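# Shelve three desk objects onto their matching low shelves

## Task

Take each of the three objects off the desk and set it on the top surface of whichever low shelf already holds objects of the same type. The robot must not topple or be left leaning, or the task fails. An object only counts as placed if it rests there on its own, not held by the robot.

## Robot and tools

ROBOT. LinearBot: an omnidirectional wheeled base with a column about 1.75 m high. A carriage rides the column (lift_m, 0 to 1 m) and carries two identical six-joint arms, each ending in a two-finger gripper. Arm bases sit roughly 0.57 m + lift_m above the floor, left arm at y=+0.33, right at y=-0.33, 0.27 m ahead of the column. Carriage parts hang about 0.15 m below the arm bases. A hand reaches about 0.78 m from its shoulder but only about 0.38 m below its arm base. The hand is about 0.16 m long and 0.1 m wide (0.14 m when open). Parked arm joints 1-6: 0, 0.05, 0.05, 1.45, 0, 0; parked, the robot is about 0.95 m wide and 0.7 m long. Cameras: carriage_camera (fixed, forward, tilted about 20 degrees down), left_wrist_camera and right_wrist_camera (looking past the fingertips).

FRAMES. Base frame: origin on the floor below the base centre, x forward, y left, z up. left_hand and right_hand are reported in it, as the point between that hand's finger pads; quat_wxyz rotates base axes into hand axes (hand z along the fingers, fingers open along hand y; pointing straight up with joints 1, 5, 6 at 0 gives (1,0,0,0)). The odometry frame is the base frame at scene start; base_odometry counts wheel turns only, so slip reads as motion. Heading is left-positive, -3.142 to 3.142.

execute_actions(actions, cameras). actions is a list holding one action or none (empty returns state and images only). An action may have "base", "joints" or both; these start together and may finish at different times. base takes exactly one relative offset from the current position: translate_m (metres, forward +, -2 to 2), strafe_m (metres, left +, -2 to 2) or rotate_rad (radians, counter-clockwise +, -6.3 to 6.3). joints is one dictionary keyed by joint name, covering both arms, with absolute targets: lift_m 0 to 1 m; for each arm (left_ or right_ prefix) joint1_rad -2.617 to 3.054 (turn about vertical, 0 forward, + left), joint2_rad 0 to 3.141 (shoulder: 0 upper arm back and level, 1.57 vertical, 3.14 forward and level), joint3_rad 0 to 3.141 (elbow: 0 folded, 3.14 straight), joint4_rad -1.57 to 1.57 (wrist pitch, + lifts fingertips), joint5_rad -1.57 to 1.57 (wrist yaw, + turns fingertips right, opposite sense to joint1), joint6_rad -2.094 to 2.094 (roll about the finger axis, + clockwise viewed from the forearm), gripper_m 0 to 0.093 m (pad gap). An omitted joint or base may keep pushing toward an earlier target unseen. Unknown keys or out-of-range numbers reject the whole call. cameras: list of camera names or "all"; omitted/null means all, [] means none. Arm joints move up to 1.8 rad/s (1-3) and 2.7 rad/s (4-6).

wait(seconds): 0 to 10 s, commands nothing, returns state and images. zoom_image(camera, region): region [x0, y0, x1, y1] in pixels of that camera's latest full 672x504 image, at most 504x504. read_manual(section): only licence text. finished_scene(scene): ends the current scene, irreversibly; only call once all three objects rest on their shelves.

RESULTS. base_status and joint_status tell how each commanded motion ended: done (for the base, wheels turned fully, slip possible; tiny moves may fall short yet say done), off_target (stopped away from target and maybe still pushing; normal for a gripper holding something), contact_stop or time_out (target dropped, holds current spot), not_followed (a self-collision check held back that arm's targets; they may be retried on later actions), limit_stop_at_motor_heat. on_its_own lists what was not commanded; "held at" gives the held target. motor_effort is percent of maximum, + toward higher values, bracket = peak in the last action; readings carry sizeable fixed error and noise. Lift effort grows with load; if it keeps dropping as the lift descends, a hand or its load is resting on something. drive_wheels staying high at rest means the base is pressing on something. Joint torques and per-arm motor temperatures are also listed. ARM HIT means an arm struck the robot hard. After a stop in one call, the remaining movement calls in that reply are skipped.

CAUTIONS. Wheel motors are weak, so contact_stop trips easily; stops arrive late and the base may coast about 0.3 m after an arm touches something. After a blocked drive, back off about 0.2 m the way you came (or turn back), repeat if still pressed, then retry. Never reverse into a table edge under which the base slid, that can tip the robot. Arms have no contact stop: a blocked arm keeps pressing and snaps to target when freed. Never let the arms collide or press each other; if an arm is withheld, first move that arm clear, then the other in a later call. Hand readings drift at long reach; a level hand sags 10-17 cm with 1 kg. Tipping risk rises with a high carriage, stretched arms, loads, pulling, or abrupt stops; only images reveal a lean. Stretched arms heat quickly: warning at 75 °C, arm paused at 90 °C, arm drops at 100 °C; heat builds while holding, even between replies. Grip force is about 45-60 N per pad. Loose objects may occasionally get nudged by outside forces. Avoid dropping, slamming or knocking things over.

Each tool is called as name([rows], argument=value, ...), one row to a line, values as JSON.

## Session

execute_actions(actions=[])

Scene clock: 0.00 s.
Joint torques (N m, as the arm reports them, + toward a larger angle): no reading
Motor temperatures (°C, as the motors report them): left_arm=[22 33 25 20 20 22] | right_arm=[22 31 30 21 22 20]
base_odometry: x=+0.000 y=+0.000 heading=+0.000 (m, m, rad; odometry frame)
base_status: not commanded
joint_positions: lift_m=+0.301 left_joint1_rad=+0.011 left_joint2_rad=+0.054 left_joint3_rad=+0.052 left_joint4_rad=+1.427 left_joint5_rad=+0.002 left_joint6_rad=+0.016 left_gripper_m=+0.095 right_joint1_rad=-0.016 right_joint2_rad=+0.051 right_joint3_rad=+0.042 right_joint4_rad=+1.475 right_joint5_rad=+0.007 right_joint6_rad=-0.017 right_gripper_m=+0.095
joint_status: not commanded
motor_effort: lift_m=+19 drive_wheels=-5 (%)
left_hand: x=+0.2976 y=+0.3097 z=+1.2910 quat_wxyz=(+0.997, +0.001, +0.073, +0.013) (m; base frame)
right_hand: x=+0.2880 y=-0.3113 z=+1.2896 quat_wxyz=(+0.998, +0.003, +0.052, -0.017) (m; base frame)
pictures: carriage_camera, left_wrist_camera, right_wrist_camera
Images, in order (width x height): carriage_camera 672x504, left_wrist_camera 672x504, right_wrist_camera 672x504.

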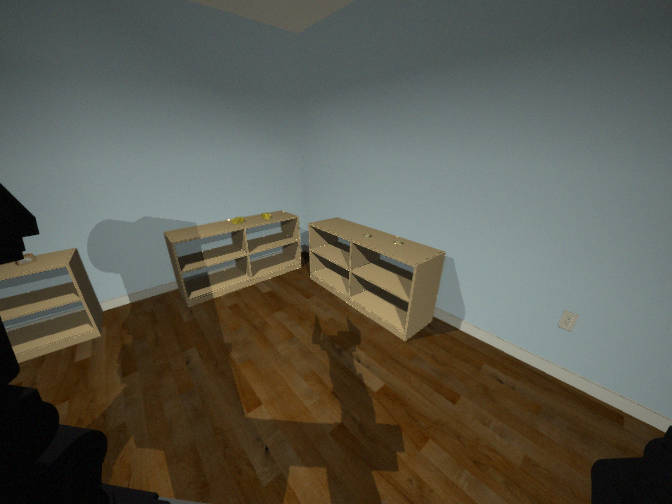

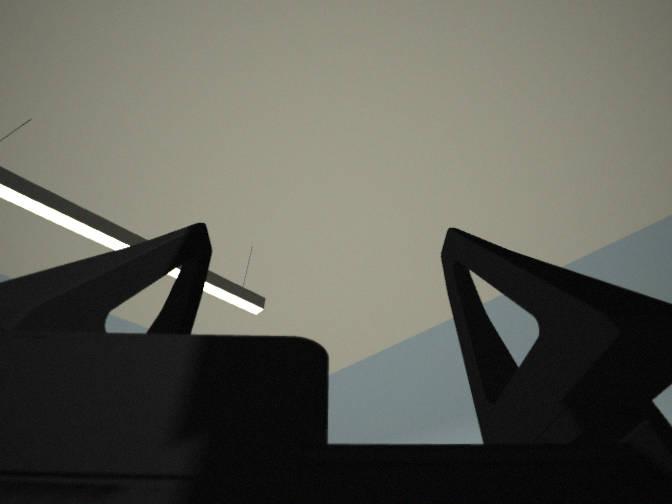

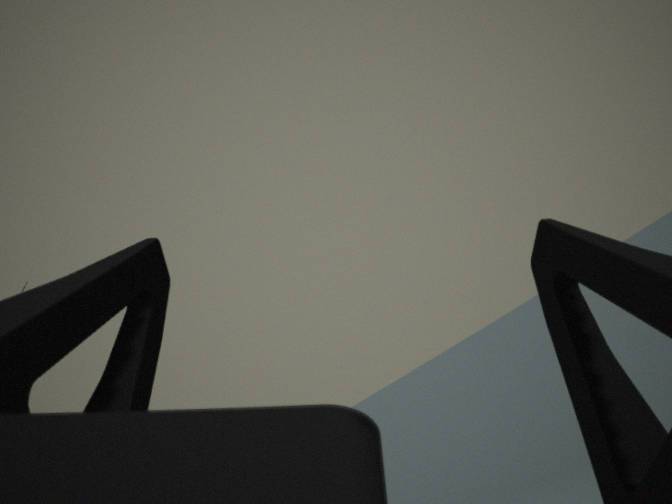

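execute_actions([
  {"base":{"rotate_rad":0.7}},
], cameras=["carriage_camera"])

execute_actions([
  {"base":{"rotate_rad":3.14}},
], cameras=["carriage_camera"])

Scene clock: 7.27 s.
Joint torques (N m, as the arm reports them, + toward a larger angle): left_arm=[-0.45  4.34  6.36 -0.21  0.09  0.01] | right_arm=[-0.49  4.54  7.26 -0.42  0.05  0.  ]
Motor temperatures (°C, as the motors report them): left_arm=[22 32 26 20 20 22] | right_arm=[22 31 31 21 22 20]
base_odometry: x=+0.000 y=+0.000 heading=+0.699 (m, m, rad; odometry frame)
base_status: done
joint_positions: lift_m=+0.301 left_joint1_rad=+0.011 left_joint2_rad=+0.054 left_joint3_rad=+0.052 left_joint4_rad=+1.427 left_joint5_rad=+0.002 left_joint6_rad=+0.016 left_gripper_m=+0.095 right_joint1_rad=-0.016 right_joint2_rad=+0.051 right_joint3_rad=+0.042 right_joint4_rad=+1.475 right_joint5_rad=+0.007 right_joint6_rad=-0.017 right_gripper_m=+0.095
joint_status: not commanded
motor_effort: lift_m=+18(18) drive_wheels=+15(30) (%)
left_hand: x=+0.2976 y=+0.3097 z=+1.2910 quat_wxyz=(+0.997, +0.001, +0.073, +0.013) (m; base frame)
right_hand: x=+0.2880 y=-0.3113 z=+1.2896 quat_wxyz=(+0.998, +0.003, +0.052, -0.017) (m; base frame)
pictures: carriage_camera
Images, in order (width x height): carriage_camera 672x504.

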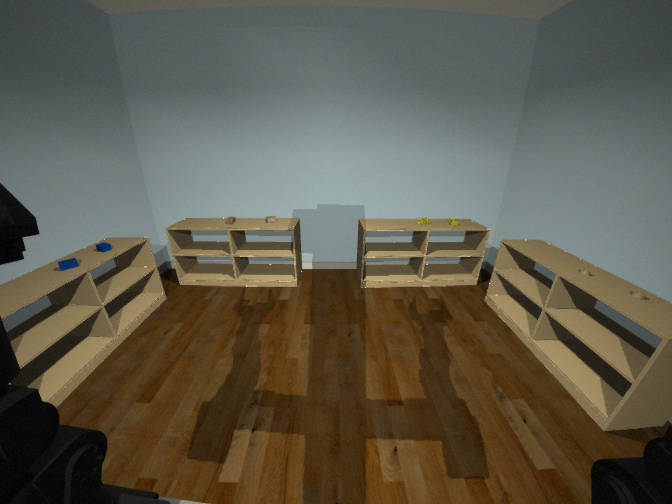

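Scene clock: 11.53 s.
Joint torques (N m, as the arm reports them, + toward a larger angle): left_arm=[-0.42  4.39  6.26 -0.19  0.09  0.01] | right_arm=[-0.52  4.59  7.08 -0.3   0.07  0.02]
Motor temperatures (°C, as the motors report them): left_arm=[22 32 26 20 20 22] | right_arm=[22 31 31 21 22 20]
base_odometry: x=+0.000 y=+0.000 heading=-2.445 (m, m, rad; odometry frame)
base_status: done
joint_positions: lift_m=+0.301 left_joint1_rad=+0.011 left_joint2_rad=+0.054 left_joint3_rad=+0.052 left_joint4_rad=+1.427 left_joint5_rad=+0.002 left_joint6_rad=+0.016 left_gripper_m=+0.095 right_joint1_rad=-0.016 right_joint2_rad=+0.051 right_joint3_rad=+0.042 right_joint4_rad=+1.472 right_joint5_rad=+0.007 right_joint6_rad=-0.017 right_gripper_m=+0.095
joint_status: not commanded
motor_effort: lift_m=+19(18) drive_wheels=+15(47) (%)
left_hand: x=+0.2977 y=+0.3098 z=+1.2910 quat_wxyz=(+0.997, +0.001, +0.073, +0.013) (m; base frame)
right_hand: x=+0.2887 y=-0.3113 z=+1.2895 quat_wxyz=(+0.998, +0.003, +0.054, -0.017) (m; base frame)
pictures: carriage_camera
Images, in order (width x height): carriage_camera 672x504.

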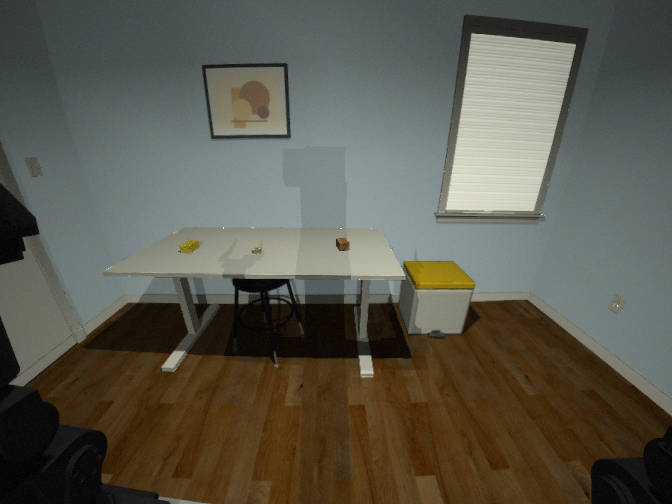

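execute_actions([
  {"base":{"strafe_m":0.23},"joints":{"lift_m":0.25,"right_joint2_rad":2.55,"right_joint3_rad":2.55,"right_joint4_rad":-1.25,"right_joint1_rad":0,"left_joint2_rad":2.55,"left_joint3_rad":2.55,"left_joint4_rad":-1.25,"left_joint1_rad":0}},
], cameras=[])

execute_actions([
  {"base":{"translate_m":0.8}},
])

Scene clock: 27.97 s.
Joint torques (N m, as the arm reports them, + toward a larger angle): left_arm=[ -0.85 -17.29   8.7    1.03   0.1    0.01] | right_arm=[ -0.06 -18.92   9.72   0.8    0.09   0.03]
Motor temperatures (°C, as the motors report them): left_arm=[22 32 27 20 20 22] | right_arm=[22 32 33 21 22 20]
base_odometry: x=+0.148 y=-0.176 heading=-2.444 (m, m, rad; odometry frame)
base_status: done
joint_positions: lift_m=+0.250 left_joint1_rad=+0.005 left_joint2_rad=+2.540 left_joint3_rad=+2.533 left_joint4_rad=-1.234 left_joint5_rad=+0.002 left_joint6_rad=+0.016 left_gripper_m=+0.095 right_joint1_rad=-0.006 right_joint2_rad=+2.556 right_joint3_rad=+2.532 right_joint4_rad=-1.243 right_joint5_rad=+0.007 right_joint6_rad=-0.017 right_gripper_m=+0.095
joint_status: all done
motor_effort: lift_m=+16(12) drive_wheels=-15(36) (%)
left_hand: x=+0.8231 y=+0.3124 z=+0.8978 quat_wxyz=(+0.164, +0.005, +0.986, +0.001) (m; base frame)
right_hand: x=+0.8205 y=-0.3144 z=+0.8886 quat_wxyz=(+0.151, -0.005, +0.988, -0.005) (m; base frame)
pictures: none
No camera images: the call's "cameras" was empty. Leave "cameras" out to get every camera's image.

Scene clock: 31.93 s.
Joint torques (N m, as the arm reports them, + toward a larger angle): left_arm=[ -0.73 -17.3    8.82   1.06   0.1    0.01] | right_arm=[ -0.07 -19.08   9.55   0.81   0.08   0.03]
Motor temperatures (°C, as the motors report them): left_arm=[22 35 28 20 20 22] | right_arm=[22 35 34 21 22 20]
base_odometry: x=-0.465 y=-0.691 heading=-2.443 (m, m, rad; odometry frame)
base_status: done
joint_positions: lift_m=+0.250 left_joint1_rad=+0.005 left_joint2_rad=+2.540 left_joint3_rad=+2.533 left_joint4_rad=-1.237 left_joint5_rad=+0.002 left_joint6_rad=+0.016 left_gripper_m=+0.095 right_joint1_rad=-0.005 right_joint2_rad=+2.556 right_joint3_rad=+2.532 right_joint4_rad=-1.246 right_joint5_rad=+0.007 right_joint6_rad=-0.017 right_gripper_m=+0.095
joint_status: not commanded
motor_effort: lift_m=+16(16) drive_wheels=-15(43) (%)
left_hand: x=+0.8225 y=+0.3120 z=+0.8976 quat_wxyz=(+0.162, +0.006, +0.987, +0.001) (m; base frame)
right_hand: x=+0.8198 y=-0.3138 z=+0.8883 quat_wxyz=(+0.150, -0.005, +0.989, -0.005) (m; base frame)
pictures: carriage_camera, left_wrist_camera, right_wrist_camera
Images, in order (width x height): carriage_camera 672x504, left_wrist_camera 672x504, right_wrist_camera 672x504.

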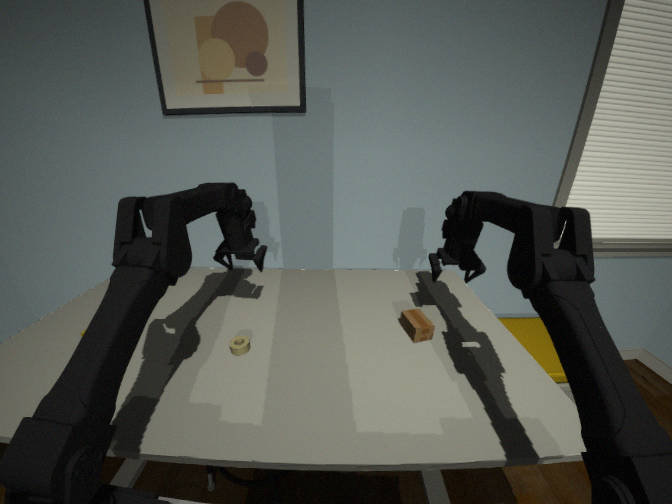

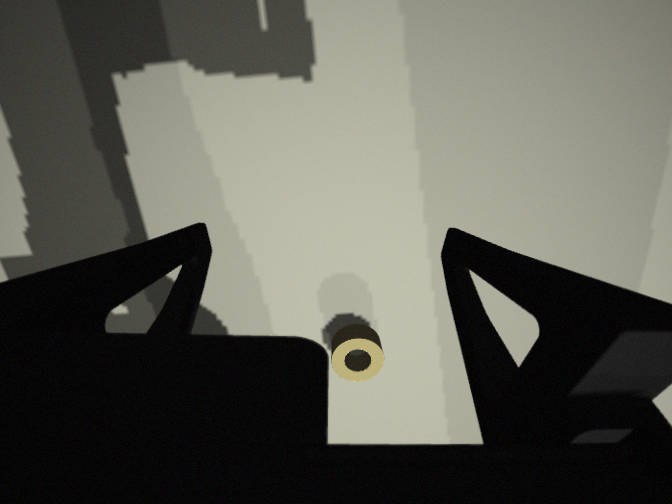

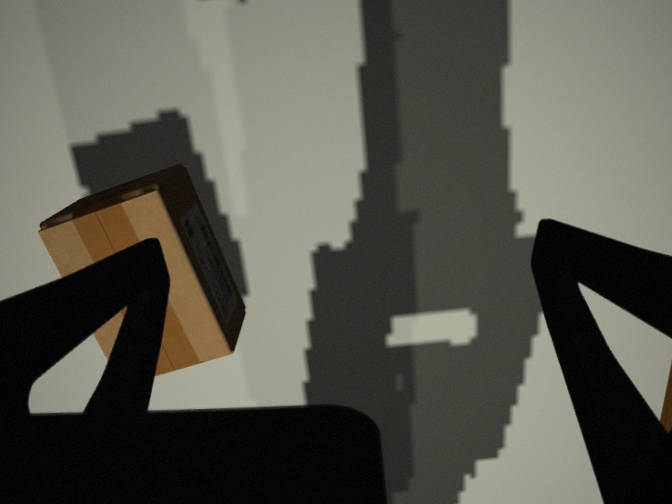

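execute_actions([
  {"base":{"strafe_m":-0.03},"joints":{"lift_m":0.16,"right_joint2_rad":2.45,"right_joint3_rad":2.45,"right_joint4_rad":-1.3,"right_joint1_rad":0.22,"left_joint2_rad":2.4,"left_joint3_rad":2.4,"left_joint4_rad":-1.5}},
])

Scene clock: 41.53 s.
Joint torques (N m, as the arm reports them, + toward a larger angle): left_arm=[ -0.47 -16.22   5.72   0.6    0.1    0.02] | right_arm=[ -0.57 -18.96   7.51   0.74   0.1    0.02]
Motor temperatures (°C, as the motors report them): left_arm=[22 42 29 21 20 22] | right_arm=[22 43 36 22 22 20]
base_odometry: x=-0.484 y=-0.668 heading=-2.443 (m, m, rad; odometry frame)
base_status: done
joint_positions: lift_m=+0.160 left_joint1_rad=+0.004 left_joint2_rad=+2.397 left_joint3_rad=+2.415 left_joint4_rad=-1.491 left_joint5_rad=+0.002 left_joint6_rad=+0.016 left_gripper_m=+0.095 right_joint1_rad=+0.221 right_joint2_rad=+2.462 right_joint3_rad=+2.454 right_joint4_rad=-1.296 right_joint5_rad=+0.004 right_joint6_rad=-0.017 right_gripper_m=+0.095
joint_status: all done
motor_effort: lift_m=+15(13) drive_wheels=-8(32) (%)
left_hand: x=+0.7425 y=+0.3111 z=+0.8317 quat_wxyz=(+0.049, +0.006, +0.999, +0.000) (m; base frame)
right_hand: x=+0.7833 y=-0.1928 z=+0.8202 quat_wxyz=(+0.133, -0.118, +0.984, +0.012) (m; base frame)
pictures: carriage_camera, left_wrist_camera, right_wrist_camera
Images, in order (width x height): carriage_camera 672x504, left_wrist_camera 672x504, right_wrist_camera 672x504.

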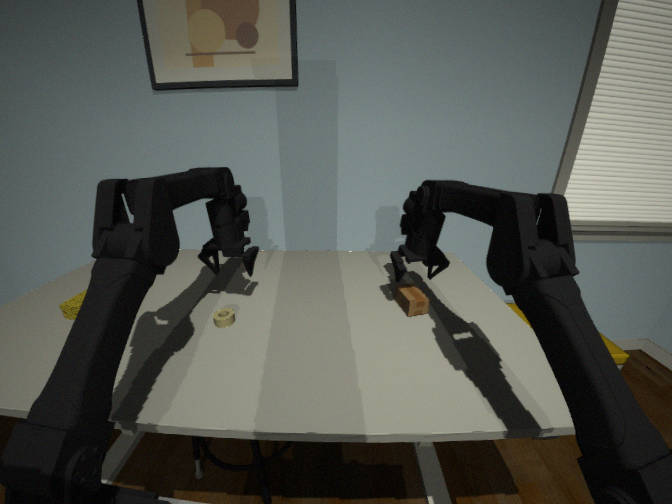

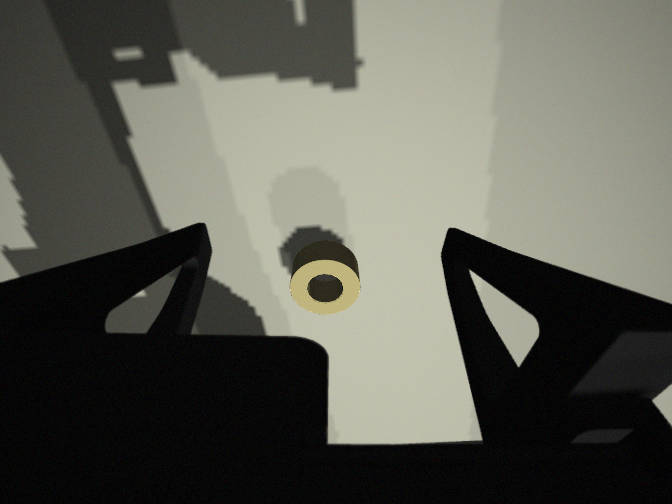

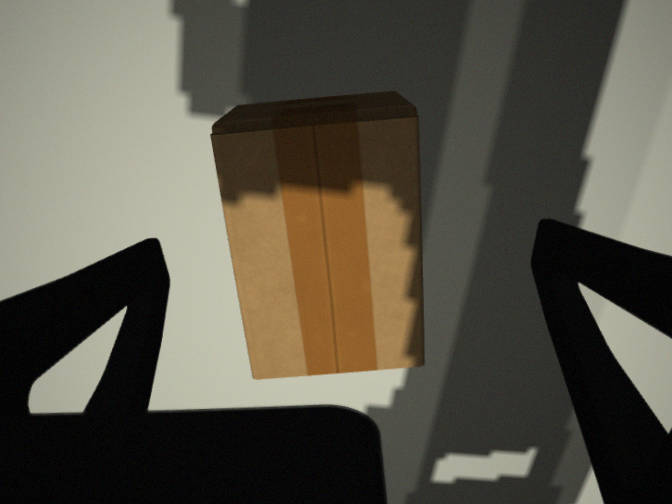

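execute_actions([
  {"joints":{"lift_m":0.11,"right_joint6_rad":-0.12,"right_joint1_rad":0.24,"left_joint2_rad":2.25}},
], cameras=["right_wrist_camera"])

Scene clock: 51.07 s.
Joint torques (N m, as the arm reports them, + toward a larger angle): left_arm=[ -0.68 -15.17   5.65   0.93   0.1    0.01] | right_arm=[  0.06 -19.1    7.28   0.79   0.11  -0.01]
Motor temperatures (°C, as the motors report them): left_arm=[22 46 29 21 20 22] | right_arm=[22 49 36 22 22 20]
base_odometry: x=-0.484 y=-0.668 heading=-2.443 (m, m, rad; odometry frame)
base_status: not commanded
joint_positions: lift_m=+0.110 left_joint1_rad=+0.004 left_joint2_rad=+2.250 left_joint3_rad=+2.415 left_joint4_rad=-1.492 left_joint5_rad=+0.002 left_joint6_rad=+0.016 left_gripper_m=+0.095 right_joint1_rad=+0.233 right_joint2_rad=+2.462 right_joint3_rad=+2.454 right_joint4_rad=-1.299 right_joint5_rad=+0.004 right_joint6_rad=-0.116 right_gripper_m=+0.095
joint_status: all done
motor_effort: lift_m=+14(15) drive_wheels=+4(5) (%)
left_hand: x=+0.7376 y=+0.3111 z=+0.8496 quat_wxyz=(+0.122, +0.006, +0.993, +0.000) (m; base frame)
right_hand: x=+0.7813 y=-0.1869 z=+0.7697 quat_wxyz=(+0.132, -0.172, +0.976, +0.006) (m; base frame)
pictures: right_wrist_camera
Images, in order (width x height): right_wrist_camera 672x504.

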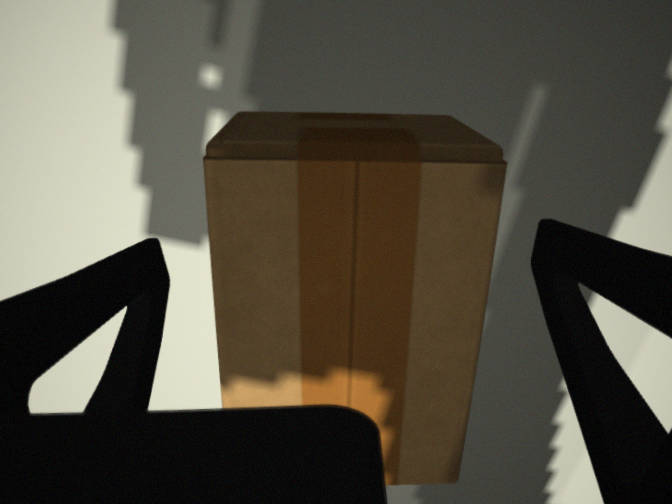

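Centred. Back 2 cm and lower.

execute_actions([
  {"base":{"translate_m":-0.025},"joints":{"lift_m":0.078}},
], cameras=["right_wrist_camera"])

execute_actions([
  {"joints":{"right_gripper_m":0.0}},
], cameras=["right_wrist_camera"])

execute_actions([
  {"joints":{"right_joint2_rad":2.0,"right_joint3_rad":2.0,"right_joint4_rad":-1.4,"lift_m":0.12}},
], cameras=[])

execute_actions([
  {"base":{"translate_m":-0.085},"joints":{"left_joint2_rad":2.4,"right_joint1_rad":0}},
])

Scene clock: 62.37 s.
Joint torques (N m, as the arm reports them, + toward a larger angle): left_arm=[ -0.4  -15.14   5.59   0.98   0.12   0.01] | right_arm=[  0.16 -17.55   7.44   0.74   0.09  -0.03]
Motor temperatures (°C, as the motors report them): left_arm=[22 48 29 21 20 22] | right_arm=[22 54 36 22 22 20]
base_odometry: x=-0.465 y=-0.652 heading=-2.443 (m, m, rad; odometry frame)
base_status: done
joint_positions: lift_m=+0.078 left_joint1_rad=+0.002 left_joint2_rad=+2.249 left_joint3_rad=+2.415 left_joint4_rad=-1.493 left_joint5_rad=+0.002 left_joint6_rad=+0.016 left_gripper_m=+0.095 right_joint1_rad=+0.232 right_joint2_rad=+2.449 right_joint3_rad=+2.455 right_joint4_rad=-1.292 right_joint5_rad=+0.003 right_joint6_rad=-0.115 right_gripper_m=+0.095
joint_status: all done
motor_effort: lift_m=+15(13) drive_wheels=+0(20) (%)
left_hand: x=+0.7372 y=+0.3106 z=+0.8176 quat_wxyz=(+0.121, +0.007, +0.993, +0.000) (m; base frame)
right_hand: x=+0.7833 y=-0.1869 z=+0.7452 quat_wxyz=(+0.142, -0.170, +0.975, +0.007) (m; base frame)
pictures: right_wrist_camera
Images, in order (width x height): right_wrist_camera 672x504.

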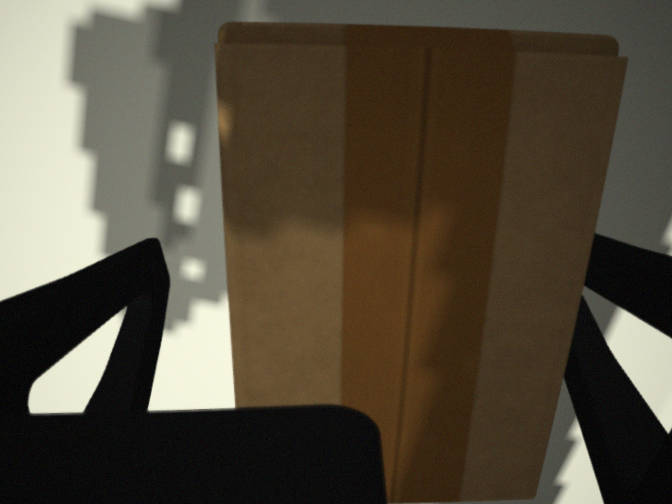

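Scene clock: 63.10 s.
Joint torques (N m, as the arm reports them, + toward a larger angle): left_arm=[ -0.41 -15.1    5.71   0.94   0.11   0.01] | right_arm=[  0.14 -17.49   7.36   0.75   0.08  -0.03]
Motor temperatures (°C, as the motors report them): left_arm=[22 49 29 21 20 22] | right_arm=[22 55 36 22 22 20]
base_odometry: x=-0.465 y=-0.652 heading=-2.443 (m, m, rad; odometry frame)
base_status: not commanded
joint_positions: lift_m=+0.078 left_joint1_rad=+0.002 left_joint2_rad=+2.249 left_joint3_rad=+2.415 left_joint4_rad=-1.493 left_joint5_rad=+0.002 left_joint6_rad=+0.016 left_gripper_m=+0.095 right_joint1_rad=+0.232 right_joint2_rad=+2.449 right_joint3_rad=+2.455 right_joint4_rad=-1.292 right_joint5_rad=+0.004 right_joint6_rad=-0.115 right_gripper_m=+0.060
joint_status: right_gripper_m off_target (ended at +0.060, target +0.000)
motor_effort: lift_m=+15(15) drive_wheels=+1(1) (%)
left_hand: x=+0.7372 y=+0.3106 z=+0.8176 quat_wxyz=(+0.121, +0.007, +0.993, +0.000) (m; base frame)
right_hand: x=+0.7832 y=-0.1871 z=+0.7452 quat_wxyz=(+0.142, -0.170, +0.975, +0.006) (m; base frame)
pictures: right_wrist_camera
Images, in order (width x height): right_wrist_camera 672x504.

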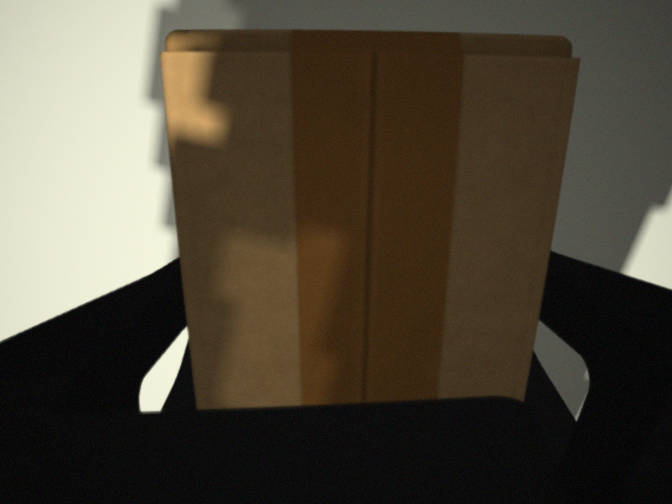

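Scene clock: 64.20 s.
Joint torques (N m, as the arm reports them, + toward a larger angle): left_arm=[ -0.57 -14.62   5.69   0.95   0.11   0.02] | right_arm=[ -0.06 -13.99   6.96   0.58   0.1   -0.03]
Motor temperatures (°C, as the motors report them): left_arm=[22 49 29 21 20 22] | right_arm=[22 55 36 22 22 20]
base_odometry: x=-0.465 y=-0.652 heading=-2.443 (m, m, rad; odometry frame)
base_status: not commanded
joint_positions: lift_m=+0.120 left_joint1_rad=+0.002 left_joint2_rad=+2.245 left_joint3_rad=+2.415 left_joint4_rad=-1.494 left_joint5_rad=+0.002 left_joint6_rad=+0.016 left_gripper_m=+0.095 right_joint1_rad=+0.232 right_joint2_rad=+2.007 right_joint3_rad=+2.007 right_joint4_rad=-1.399 right_joint5_rad=+0.004 right_joint6_rad=-0.115 right_gripper_m=+0.060
joint_status: all done
motor_effort: lift_m=+21(26) drive_wheels=+3(4) (%)
left_hand: x=+0.7367 y=+0.3106 z=+0.8610 quat_wxyz=(+0.123, +0.007, +0.992, +0.000) (m; base frame)
right_hand: x=+0.6679 y=-0.2142 z=+0.8496 quat_wxyz=(+0.086, -0.172, +0.981, +0.003) (m; base frame)
pictures: none
No camera images: the call's "cameras" was empty. Leave "cameras" out to get every camera's image.

Scene clock: 65.73 s.
Joint torques (N m, as the arm reports them, + toward a larger angle): left_arm=[ -0.6  -17.13   5.56   0.56   0.11   0.01] | right_arm=[  0.19 -13.8    6.83   0.58   0.06  -0.02]
Motor temperatures (°C, as the motors report them): left_arm=[22 49 29 21 20 22] | right_arm=[22 55 36 22 22 20]
base_odometry: x=-0.400 y=-0.597 heading=-2.443 (m, m, rad; odometry frame)
base_status: done
joint_positions: lift_m=+0.120 left_joint1_rad=+0.002 left_joint2_rad=+2.407 left_joint3_rad=+2.415 left_joint4_rad=-1.494 left_joint5_rad=+0.002 left_joint6_rad=+0.016 left_gripper_m=+0.095 right_joint1_rad=-0.008 right_joint2_rad=+2.007 right_joint3_rad=+2.007 right_joint4_rad=-1.400 right_joint5_rad=+0.009 right_joint6_rad=-0.117 right_gripper_m=+0.060
joint_status: all done
motor_effort: lift_m=+21(21) drive_wheels=-9(35) (%)
left_hand: x=+0.7418 y=+0.3106 z=+0.7866 quat_wxyz=(+0.043, +0.007, +0.999, +0.000) (m; base frame)
right_hand: x=+0.6787 y=-0.3147 z=+0.8496 quat_wxyz=(+0.085, -0.054, +0.995, -0.010) (m; base frame)
pictures: carriage_camera, left_wrist_camera, right_wrist_camera
Images, in order (width x height): carriage_camera 672x504, left_wrist_camera 672x504, right_wrist_camera 672x504.

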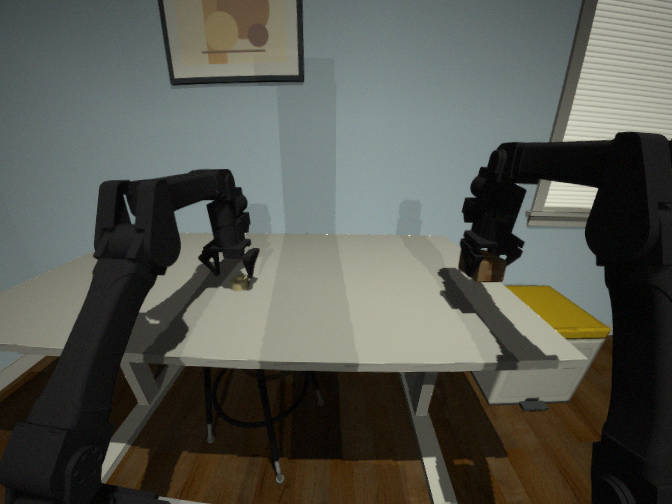

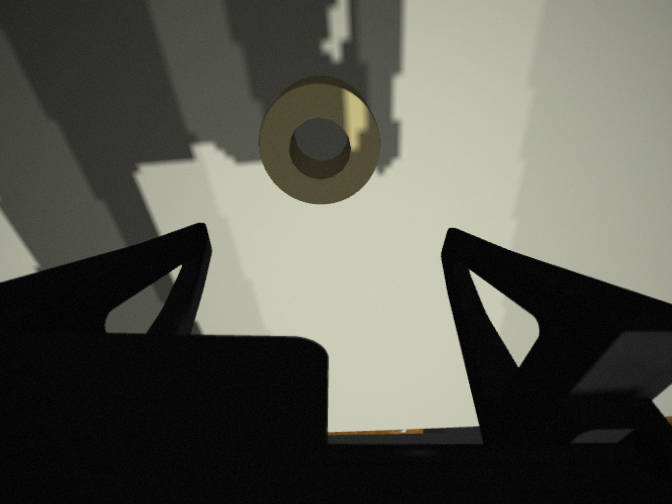

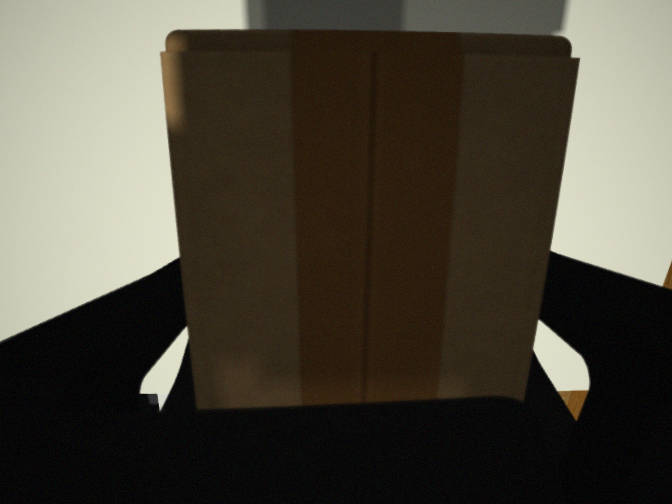

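execute_actions([
  {"base":{"translate_m":0.035},"joints":{"lift_m":0.085}},
], cameras=["left_wrist_camera"])

Scene clock: 72.47 s.
Joint torques (N m, as the arm reports them, + toward a larger angle): left_arm=[ -0.43 -16.03   5.7    0.58   0.1    0.01] | right_arm=[  0.18 -14.27   7.58   0.57   0.05   0.  ]
Motor temperatures (°C, as the motors report them): left_arm=[22 52 29 21 20 22] | right_arm=[22 55 36 22 22 20]
base_odometry: x=-0.427 y=-0.620 heading=-2.443 (m, m, rad; odometry frame)
base_status: done
joint_positions: lift_m=+0.085 left_joint1_rad=+0.002 left_joint2_rad=+2.396 left_joint3_rad=+2.415 left_joint4_rad=-1.495 left_joint5_rad=+0.002 left_joint6_rad=+0.016 left_gripper_m=+0.095 right_joint1_rad=-0.008 right_joint2_rad=+2.008 right_joint3_rad=+2.001 right_joint4_rad=-1.402 right_joint5_rad=+0.009 right_joint6_rad=-0.117 right_gripper_m=+0.060
joint_status: all done
motor_effort: lift_m=+15(15) drive_wheels=+2(42) (%)
left_hand: x=+0.7416 y=+0.3104 z=+0.7570 quat_wxyz=(+0.047, +0.007, +0.999, +0.000) (m; base frame)
right_hand: x=+0.6773 y=-0.3145 z=+0.8129 quat_wxyz=(+0.080, -0.054, +0.995, -0.010) (m; base frame)
pictures: left_wrist_camera
Images, in order (width x height): left_wrist_camera 672x504.

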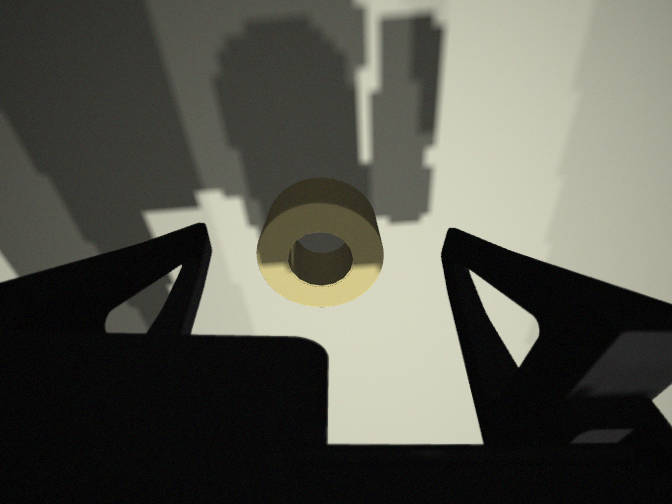

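execute_actions([
  {"joints":{"lift_m":0.074}},
], cameras=[])

execute_actions([
  {"joints":{"left_gripper_m":0.0}},
], cameras=["left_wrist_camera"])

execute_actions([
  {"joints":{"lift_m":0.25,"left_joint2_rad":1.9,"left_joint3_rad":1.9}},
], cameras=["left_wrist_camera"])

execute_actions([
  {"base":{"translate_m":-0.6}},
], cameras=[])

execute_actions([
  {"base":{"rotate_rad":3.14}},
], cameras=["carriage_camera"])

Scene clock: 87.73 s.
Joint torques (N m, as the arm reports them, + toward a larger angle): left_arm=[ -0.48 -16.22   5.7    0.59   0.11   0.01] | right_arm=[ -0.01 -14.49   7.57   0.58   0.05  -0.01]
Motor temperatures (°C, as the motors report them): left_arm=[22 55 29 21 20 22] | right_arm=[22 54 36 22 22 20]
base_odometry: x=-0.427 y=-0.620 heading=-2.443 (m, m, rad; odometry frame)
base_status: not commanded
joint_positions: lift_m=+0.074 left_joint1_rad=+0.002 left_joint2_rad=+2.397 left_joint3_rad=+2.415 left_joint4_rad=-1.495 left_joint5_rad=+0.002 left_joint6_rad=+0.016 left_gripper_m=+0.095 right_joint1_rad=-0.008 right_joint2_rad=+2.012 right_joint3_rad=+2.001 right_joint4_rad=-1.402 right_joint5_rad=+0.009 right_joint6_rad=-0.117 right_gripper_m=+0.060
joint_status: all done
motor_effort: lift_m=+15(17) drive_wheels=-5(4) (%)
left_hand: x=+0.7416 y=+0.3104 z=+0.7455 quat_wxyz=(+0.047, +0.007, +0.999, +0.000) (m; base frame)
right_hand: x=+0.6775 y=-0.3145 z=+0.8002 quat_wxyz=(+0.078, -0.054, +0.995, -0.009) (m; base frame)
pictures: none
No camera images: the call's "cameras" was empty. Leave "cameras" out to get every camera's image.

Scene clock: 88.47 s.
Joint torques (N m, as the arm reports them, + toward a larger angle): left_arm=[ -0.53 -16.27   5.66   0.59   0.11   0.02] | right_arm=[  0.14 -14.53   7.59   0.58   0.04   0.  ]
Motor temperatures (°C, as the motors report them): left_arm=[22 55 29 21 20 22] | right_arm=[22 54 36 22 22 20]
base_odometry: x=-0.427 y=-0.620 heading=-2.443 (m, m, rad; odometry frame)
base_status: not commanded
joint_positions: lift_m=+0.074 left_joint1_rad=+0.002 left_joint2_rad=+2.397 left_joint3_rad=+2.415 left_joint4_rad=-1.495 left_joint5_rad=+0.002 left_joint6_rad=+0.016 left_gripper_m=+0.049 right_joint1_rad=-0.008 right_joint2_rad=+2.012 right_joint3_rad=+2.001 right_joint4_rad=-1.402 right_joint5_rad=+0.009 right_joint6_rad=-0.117 right_gripper_m=+0.060
joint_status: left_gripper_m off_target (ended at +0.049, target +0.000)
motor_effort: lift_m=+15(15) drive_wheels=-5(5) (%)
left_hand: x=+0.7416 y=+0.3104 z=+0.7455 quat_wxyz=(+0.047, +0.007, +0.999, +0.000) (m; base frame)
right_hand: x=+0.6775 y=-0.3145 z=+0.8002 quat_wxyz=(+0.078, -0.054, +0.995, -0.009) (m; base frame)
pictures: left_wrist_camera
Images, in order (width x height): left_wrist_camera 672x504.

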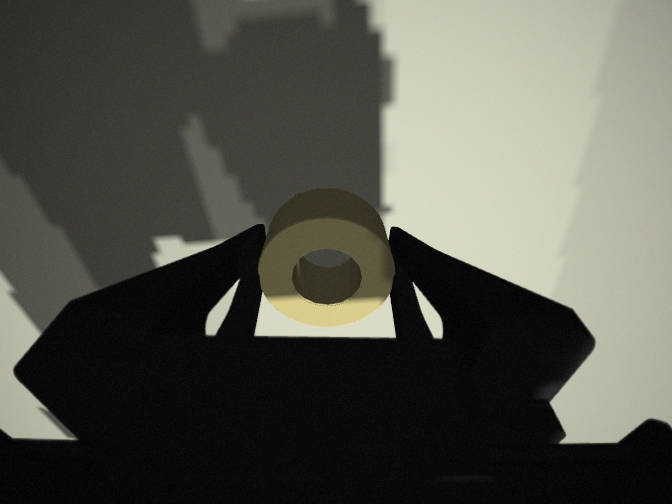

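Scene clock: 89.83 s.
Joint torques (N m, as the arm reports them, + toward a larger angle): left_arm=[ -0.63 -10.96   4.63   0.65   0.11   0.01] | right_arm=[  0.11 -14.51   7.57   0.58   0.03   0.  ]
Motor temperatures (°C, as the motors report them): left_arm=[22 55 29 21 20 22] | right_arm=[22 54 36 22 22 20]
base_odometry: x=-0.427 y=-0.620 heading=-2.443 (m, m, rad; odometry frame)
base_status: not commanded
joint_positions: lift_m=+0.250 left_joint1_rad=+0.002 left_joint2_rad=+1.891 left_joint3_rad=+1.931 left_joint4_rad=-1.495 left_joint5_rad=+0.002 left_joint6_rad=+0.016 left_gripper_m=+0.049 right_joint1_rad=-0.008 right_joint2_rad=+2.013 right_joint3_rad=+2.001 right_joint4_rad=-1.403 right_joint5_rad=+0.009 right_joint6_rad=-0.117 right_gripper_m=+0.060
joint_status: all done
motor_effort: lift_m=+21(26) drive_wheels=+0(2) (%)
left_hand: x=+0.6344 y=+0.3102 z=+0.9987 quat_wxyz=(+0.058, +0.007, +0.998, +0.000) (m; base frame)
right_hand: x=+0.6773 y=-0.3145 z=+0.9754 quat_wxyz=(+0.078, -0.054, +0.995, -0.009) (m; base frame)
pictures: left_wrist_camera
Images, in order (width x height): left_wrist_camera 672x504.

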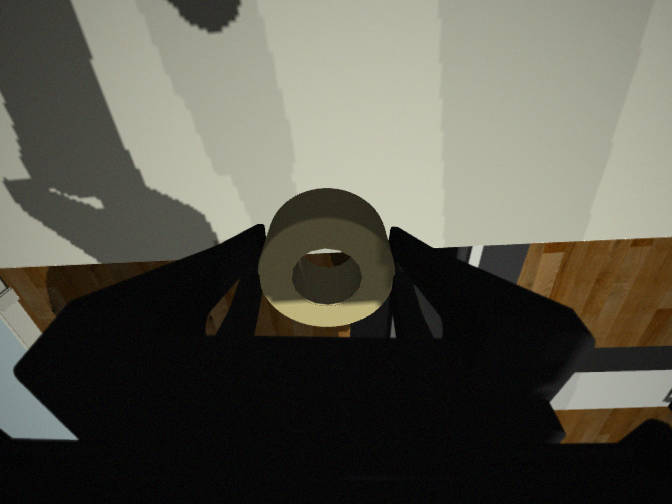

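Scene clock: 93.30 s.
Joint torques (N m, as the arm reports them, + toward a larger angle): left_arm=[ -0.49 -10.93   4.56   0.65   0.1    0.01] | right_arm=[  0.   -14.56   7.54   0.59   0.04   0.  ]
Motor temperatures (°C, as the motors report them): left_arm=[22 54 28 21 20 22] | right_arm=[22 55 36 22 22 20]
base_odometry: x=+0.033 y=-0.234 heading=-2.443 (m, m, rad; odometry frame)
base_status: done
joint_positions: lift_m=+0.250 left_joint1_rad=+0.002 left_joint2_rad=+1.891 left_joint3_rad=+1.931 left_joint4_rad=-1.495 left_joint5_rad=+0.002 left_joint6_rad=+0.016 left_gripper_m=+0.049 right_joint1_rad=-0.008 right_joint2_rad=+2.013 right_joint3_rad=+2.001 right_joint4_rad=-1.403 right_joint5_rad=+0.009 right_joint6_rad=-0.117 right_gripper_m=+0.060
joint_status: not commanded
motor_effort: lift_m=+21(20) drive_wheels=-8(36) (%)
left_hand: x=+0.6344 y=+0.3102 z=+0.9987 quat_wxyz=(+0.058, +0.007, +0.998, +0.000) (m; base frame)
right_hand: x=+0.6773 y=-0.3145 z=+0.9754 quat_wxyz=(+0.078, -0.054, +0.995, -0.009) (m; base frame)
pictures: none
No camera images: the call's "cameras" was empty. Leave "cameras" out to get every camera's image.

Scene clock: 97.67 s.
Joint torques (N m, as the arm reports them, + toward a larger angle): left_arm=[ -0.9  -10.86   4.47   0.56   0.12   0.02] | right_arm=[ -0.09 -14.49   7.56   0.48   0.06   0.  ]
Motor temperatures (°C, as the motors report them): left_arm=[22 53 28 21 20 22] | right_arm=[22 55 36 22 22 20]
base_odometry: x=+0.033 y=-0.234 heading=+0.696 (m, m, rad; odometry frame)
base_status: done
joint_positions: lift_m=+0.250 left_joint1_rad=+0.007 left_joint2_rad=+1.891 left_joint3_rad=+1.931 left_joint4_rad=-1.488 left_joint5_rad=+0.000 left_joint6_rad=+0.016 left_gripper_m=+0.049 right_joint1_rad=-0.004 right_joint2_rad=+2.013 right_joint3_rad=+2.001 right_joint4_rad=-1.392 right_joint5_rad=+0.009 right_joint6_rad=-0.117 right_gripper_m=+0.060
joint_status: not commanded
motor_effort: lift_m=+21(21) drive_wheels=+16(63) (%)
left_hand: x=+0.6362 y=+0.3122 z=+0.9989 quat_wxyz=(+0.062, +0.005, +0.998, +0.001) (m; base frame)
right_hand: x=+0.6800 y=-0.3128 z=+0.9759 quat_wxyz=(+0.083, -0.056, +0.995, -0.010) (m; base frame)
pictures: carriage_camera
Images, in order (width x height): carriage_camera 672x504.

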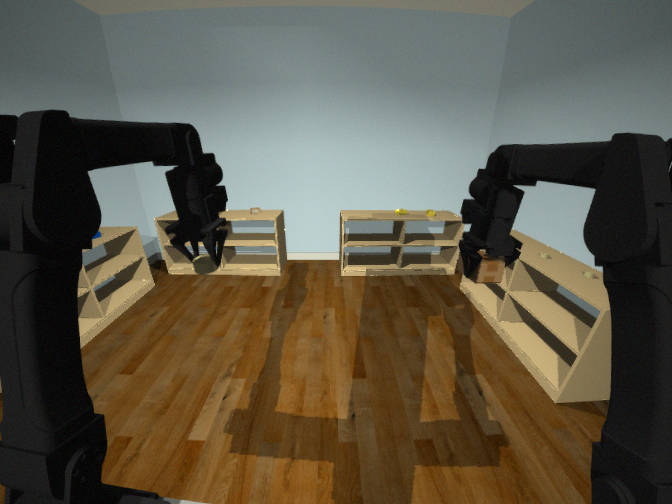

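execute_actions([
  {"base":{"translate_m":1.75}},
], cameras=[])

execute_actions([
  {"base":{"rotate_rad":-1.571}},
], cameras=["carriage_camera"])

Scene clock: 116.43 s.
Joint torques (N m, as the arm reports them, + toward a larger angle): left_arm=[ -0.75 -10.84   4.46   0.6    0.13   0.01] | right_arm=[ -0.19 -14.66   7.54   0.55   0.06  -0.01]
Motor temperatures (°C, as the motors report them): left_arm=[22 49 28 21 20 22] | right_arm=[22 55 37 22 22 20]
base_odometry: x=+1.374 y=+0.890 heading=+0.697 (m, m, rad; odometry frame)
base_status: done
joint_positions: lift_m=+0.250 left_joint1_rad=+0.005 left_joint2_rad=+1.891 left_joint3_rad=+1.931 left_joint4_rad=-1.490 left_joint5_rad=+0.000 left_joint6_rad=+0.016 left_gripper_m=+0.049 right_joint1_rad=-0.004 right_joint2_rad=+2.013 right_joint3_rad=+2.001 right_joint4_rad=-1.399 right_joint5_rad=+0.009 right_joint6_rad=-0.117 right_gripper_m=+0.060
joint_status: not commanded
motor_effort: lift_m=+21(21) drive_wheels=-15(52) (%)
left_hand: x=+0.6357 y=+0.3117 z=+0.9988 quat_wxyz=(+0.061, +0.006, +0.998, +0.001) (m; base frame)
right_hand: x=+0.6783 y=-0.3128 z=+0.9756 quat_wxyz=(+0.080, -0.056, +0.995, -0.009) (m; base frame)
pictures: none
No camera images: the call's "cameras" was empty. Leave "cameras" out to get every camera's image.

Scene clock: 119.63 s.
Joint torques (N m, as the arm reports them, + toward a larger angle): left_arm=[ -0.63 -10.96   4.95   0.62   0.12   0.01] | right_arm=[ -0.15 -14.56   7.5    0.57   0.08   0.01]
Motor temperatures (°C, as the motors report them): left_arm=[22 49 28 21 20 22] | right_arm=[22 55 37 22 22 20]
base_odometry: x=+1.374 y=+0.891 heading=-0.873 (m, m, rad; odometry frame)
base_status: done
joint_positions: lift_m=+0.250 left_joint1_rad=+0.003 left_joint2_rad=+1.891 left_joint3_rad=+1.925 left_joint4_rad=-1.491 left_joint5_rad=+0.000 left_joint6_rad=+0.016 left_gripper_m=+0.049 right_joint1_rad=-0.003 right_joint2_rad=+2.013 right_joint3_rad=+2.001 right_joint4_rad=-1.399 right_joint5_rad=+0.009 right_joint6_rad=-0.117 right_gripper_m=+0.060
joint_status: not commanded
motor_effort: lift_m=+21(21) drive_wheels=+17(53) (%)
left_hand: x=+0.6342 y=+0.3107 z=+0.9971 quat_wxyz=(+0.057, +0.007, +0.998, +0.001) (m; base frame)
right_hand: x=+0.6783 y=-0.3126 z=+0.9756 quat_wxyz=(+0.080, -0.056, +0.995, -0.009) (m; base frame)
pictures: carriage_camera
Images, in order (width x height): carriage_camera 672x504.

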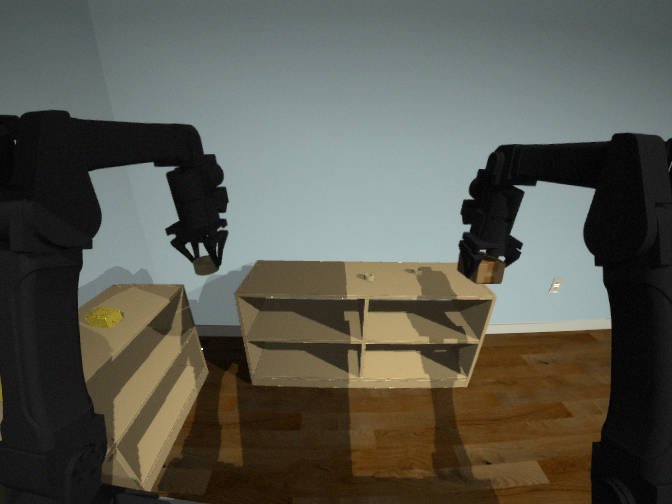

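execute_actions([
  {"base":{"translate_m":0.66},"joints":{"left_joint1_rad":-0.3,"left_joint2_rad":2.55,"left_joint3_rad":2.55,"left_joint4_rad":-1.45,"lift_m":0.17}},
], cameras=["carriage_camera"])

Scene clock: 133.63 s.
Joint torques (N m, as the arm reports them, + toward a larger angle): left_arm=[ -0.11 -16.37   8.27   0.78   0.06   0.01] | right_arm=[ -0.21 -14.15   7.64   0.59   0.06  -0.01]
Motor temperatures (°C, as the motors report them): left_arm=[22 49 28 21 20 22] | right_arm=[22 56 37 22 22 20]
base_odometry: x=+1.797 y=+0.384 heading=-0.874 (m, m, rad; odometry frame)
base_status: done
joint_positions: lift_m=+0.170 left_joint1_rad=-0.305 left_joint2_rad=+2.535 left_joint3_rad=+2.533 left_joint4_rad=-1.456 left_joint5_rad=+0.006 left_joint6_rad=+0.016 left_gripper_m=+0.049 right_joint1_rad=-0.003 right_joint2_rad=+2.007 right_joint3_rad=+2.001 right_joint4_rad=-1.403 right_joint5_rad=+0.009 right_joint6_rad=-0.117 right_gripper_m=+0.060
joint_status: all done
motor_effort: lift_m=+15(11) drive_wheels=-14(48) (%)
left_hand: x=+0.7463 y=+0.1559 z=+0.8086 quat_wxyz=(+0.055, +0.160, +0.986, -0.011) (m; base frame)
right_hand: x=+0.6770 y=-0.3126 z=+0.8981 quat_wxyz=(+0.080, -0.056, +0.995, -0.009) (m; base frame)
pictures: carriage_camera
Images, in order (width x height): carriage_camera 672x504.

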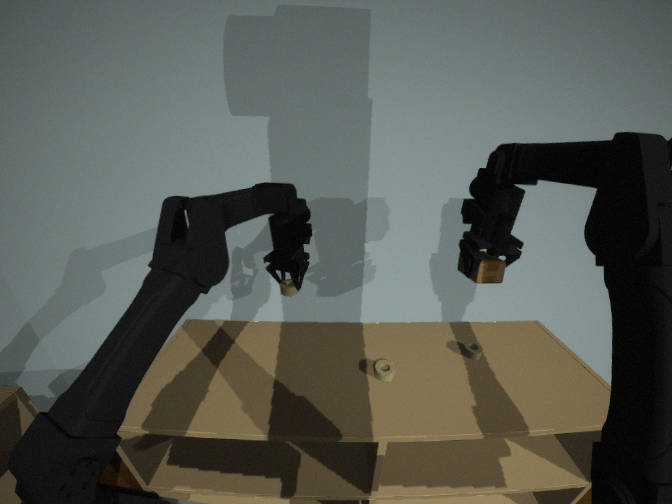

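execute_actions([
  {"joints":{"lift_m":0.004}},
], cameras=["carriage_camera","left_wrist_camera"])

Scene clock: 140.33 s.
Joint torques (N m, as the arm reports them, + toward a larger angle): left_arm=[ -0.05 -17.36   7.79   0.74   0.07   0.01] | right_arm=[ -0.29 -14.29   7.6    0.58   0.04   0.  ]
Motor temperatures (°C, as the motors report them): left_arm=[22 51 29 21 20 22] | right_arm=[22 56 37 22 22 20]
base_odometry: x=+1.797 y=+0.384 heading=-0.874 (m, m, rad; odometry frame)
base_status: not commanded
joint_positions: lift_m=+0.004 left_joint1_rad=-0.305 left_joint2_rad=+2.546 left_joint3_rad=+2.539 left_joint4_rad=-1.455 left_joint5_rad=+0.005 left_joint6_rad=+0.016 left_gripper_m=+0.049 right_joint1_rad=-0.003 right_joint2_rad=+2.010 right_joint3_rad=+2.001 right_joint4_rad=-1.404 right_joint5_rad=+0.009 right_joint6_rad=-0.117 right_gripper_m=+0.060
joint_status: all done
motor_effort: lift_m=+15(18) drive_wheels=-11(15) (%)
left_hand: x=+0.7474 y=+0.1556 z=+0.6389 quat_wxyz=(+0.053, +0.160, +0.986, -0.010) (m; base frame)
right_hand: x=+0.6771 y=-0.3126 z=+0.7309 quat_wxyz=(+0.079, -0.056, +0.995, -0.009) (m; base frame)
pictures: carriage_camera, left_wrist_camera
Images, in order (width x height): carriage_camera 672x504, left_wrist_camera 672x504.

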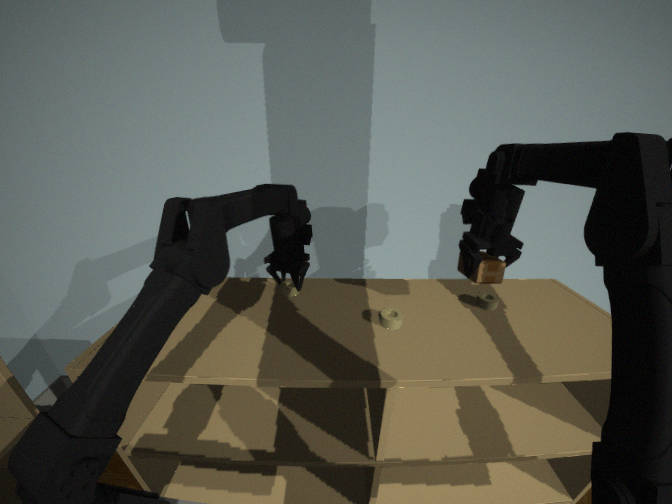

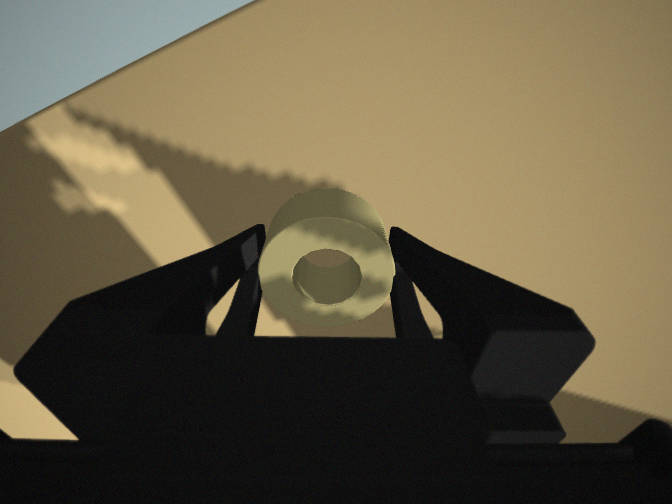

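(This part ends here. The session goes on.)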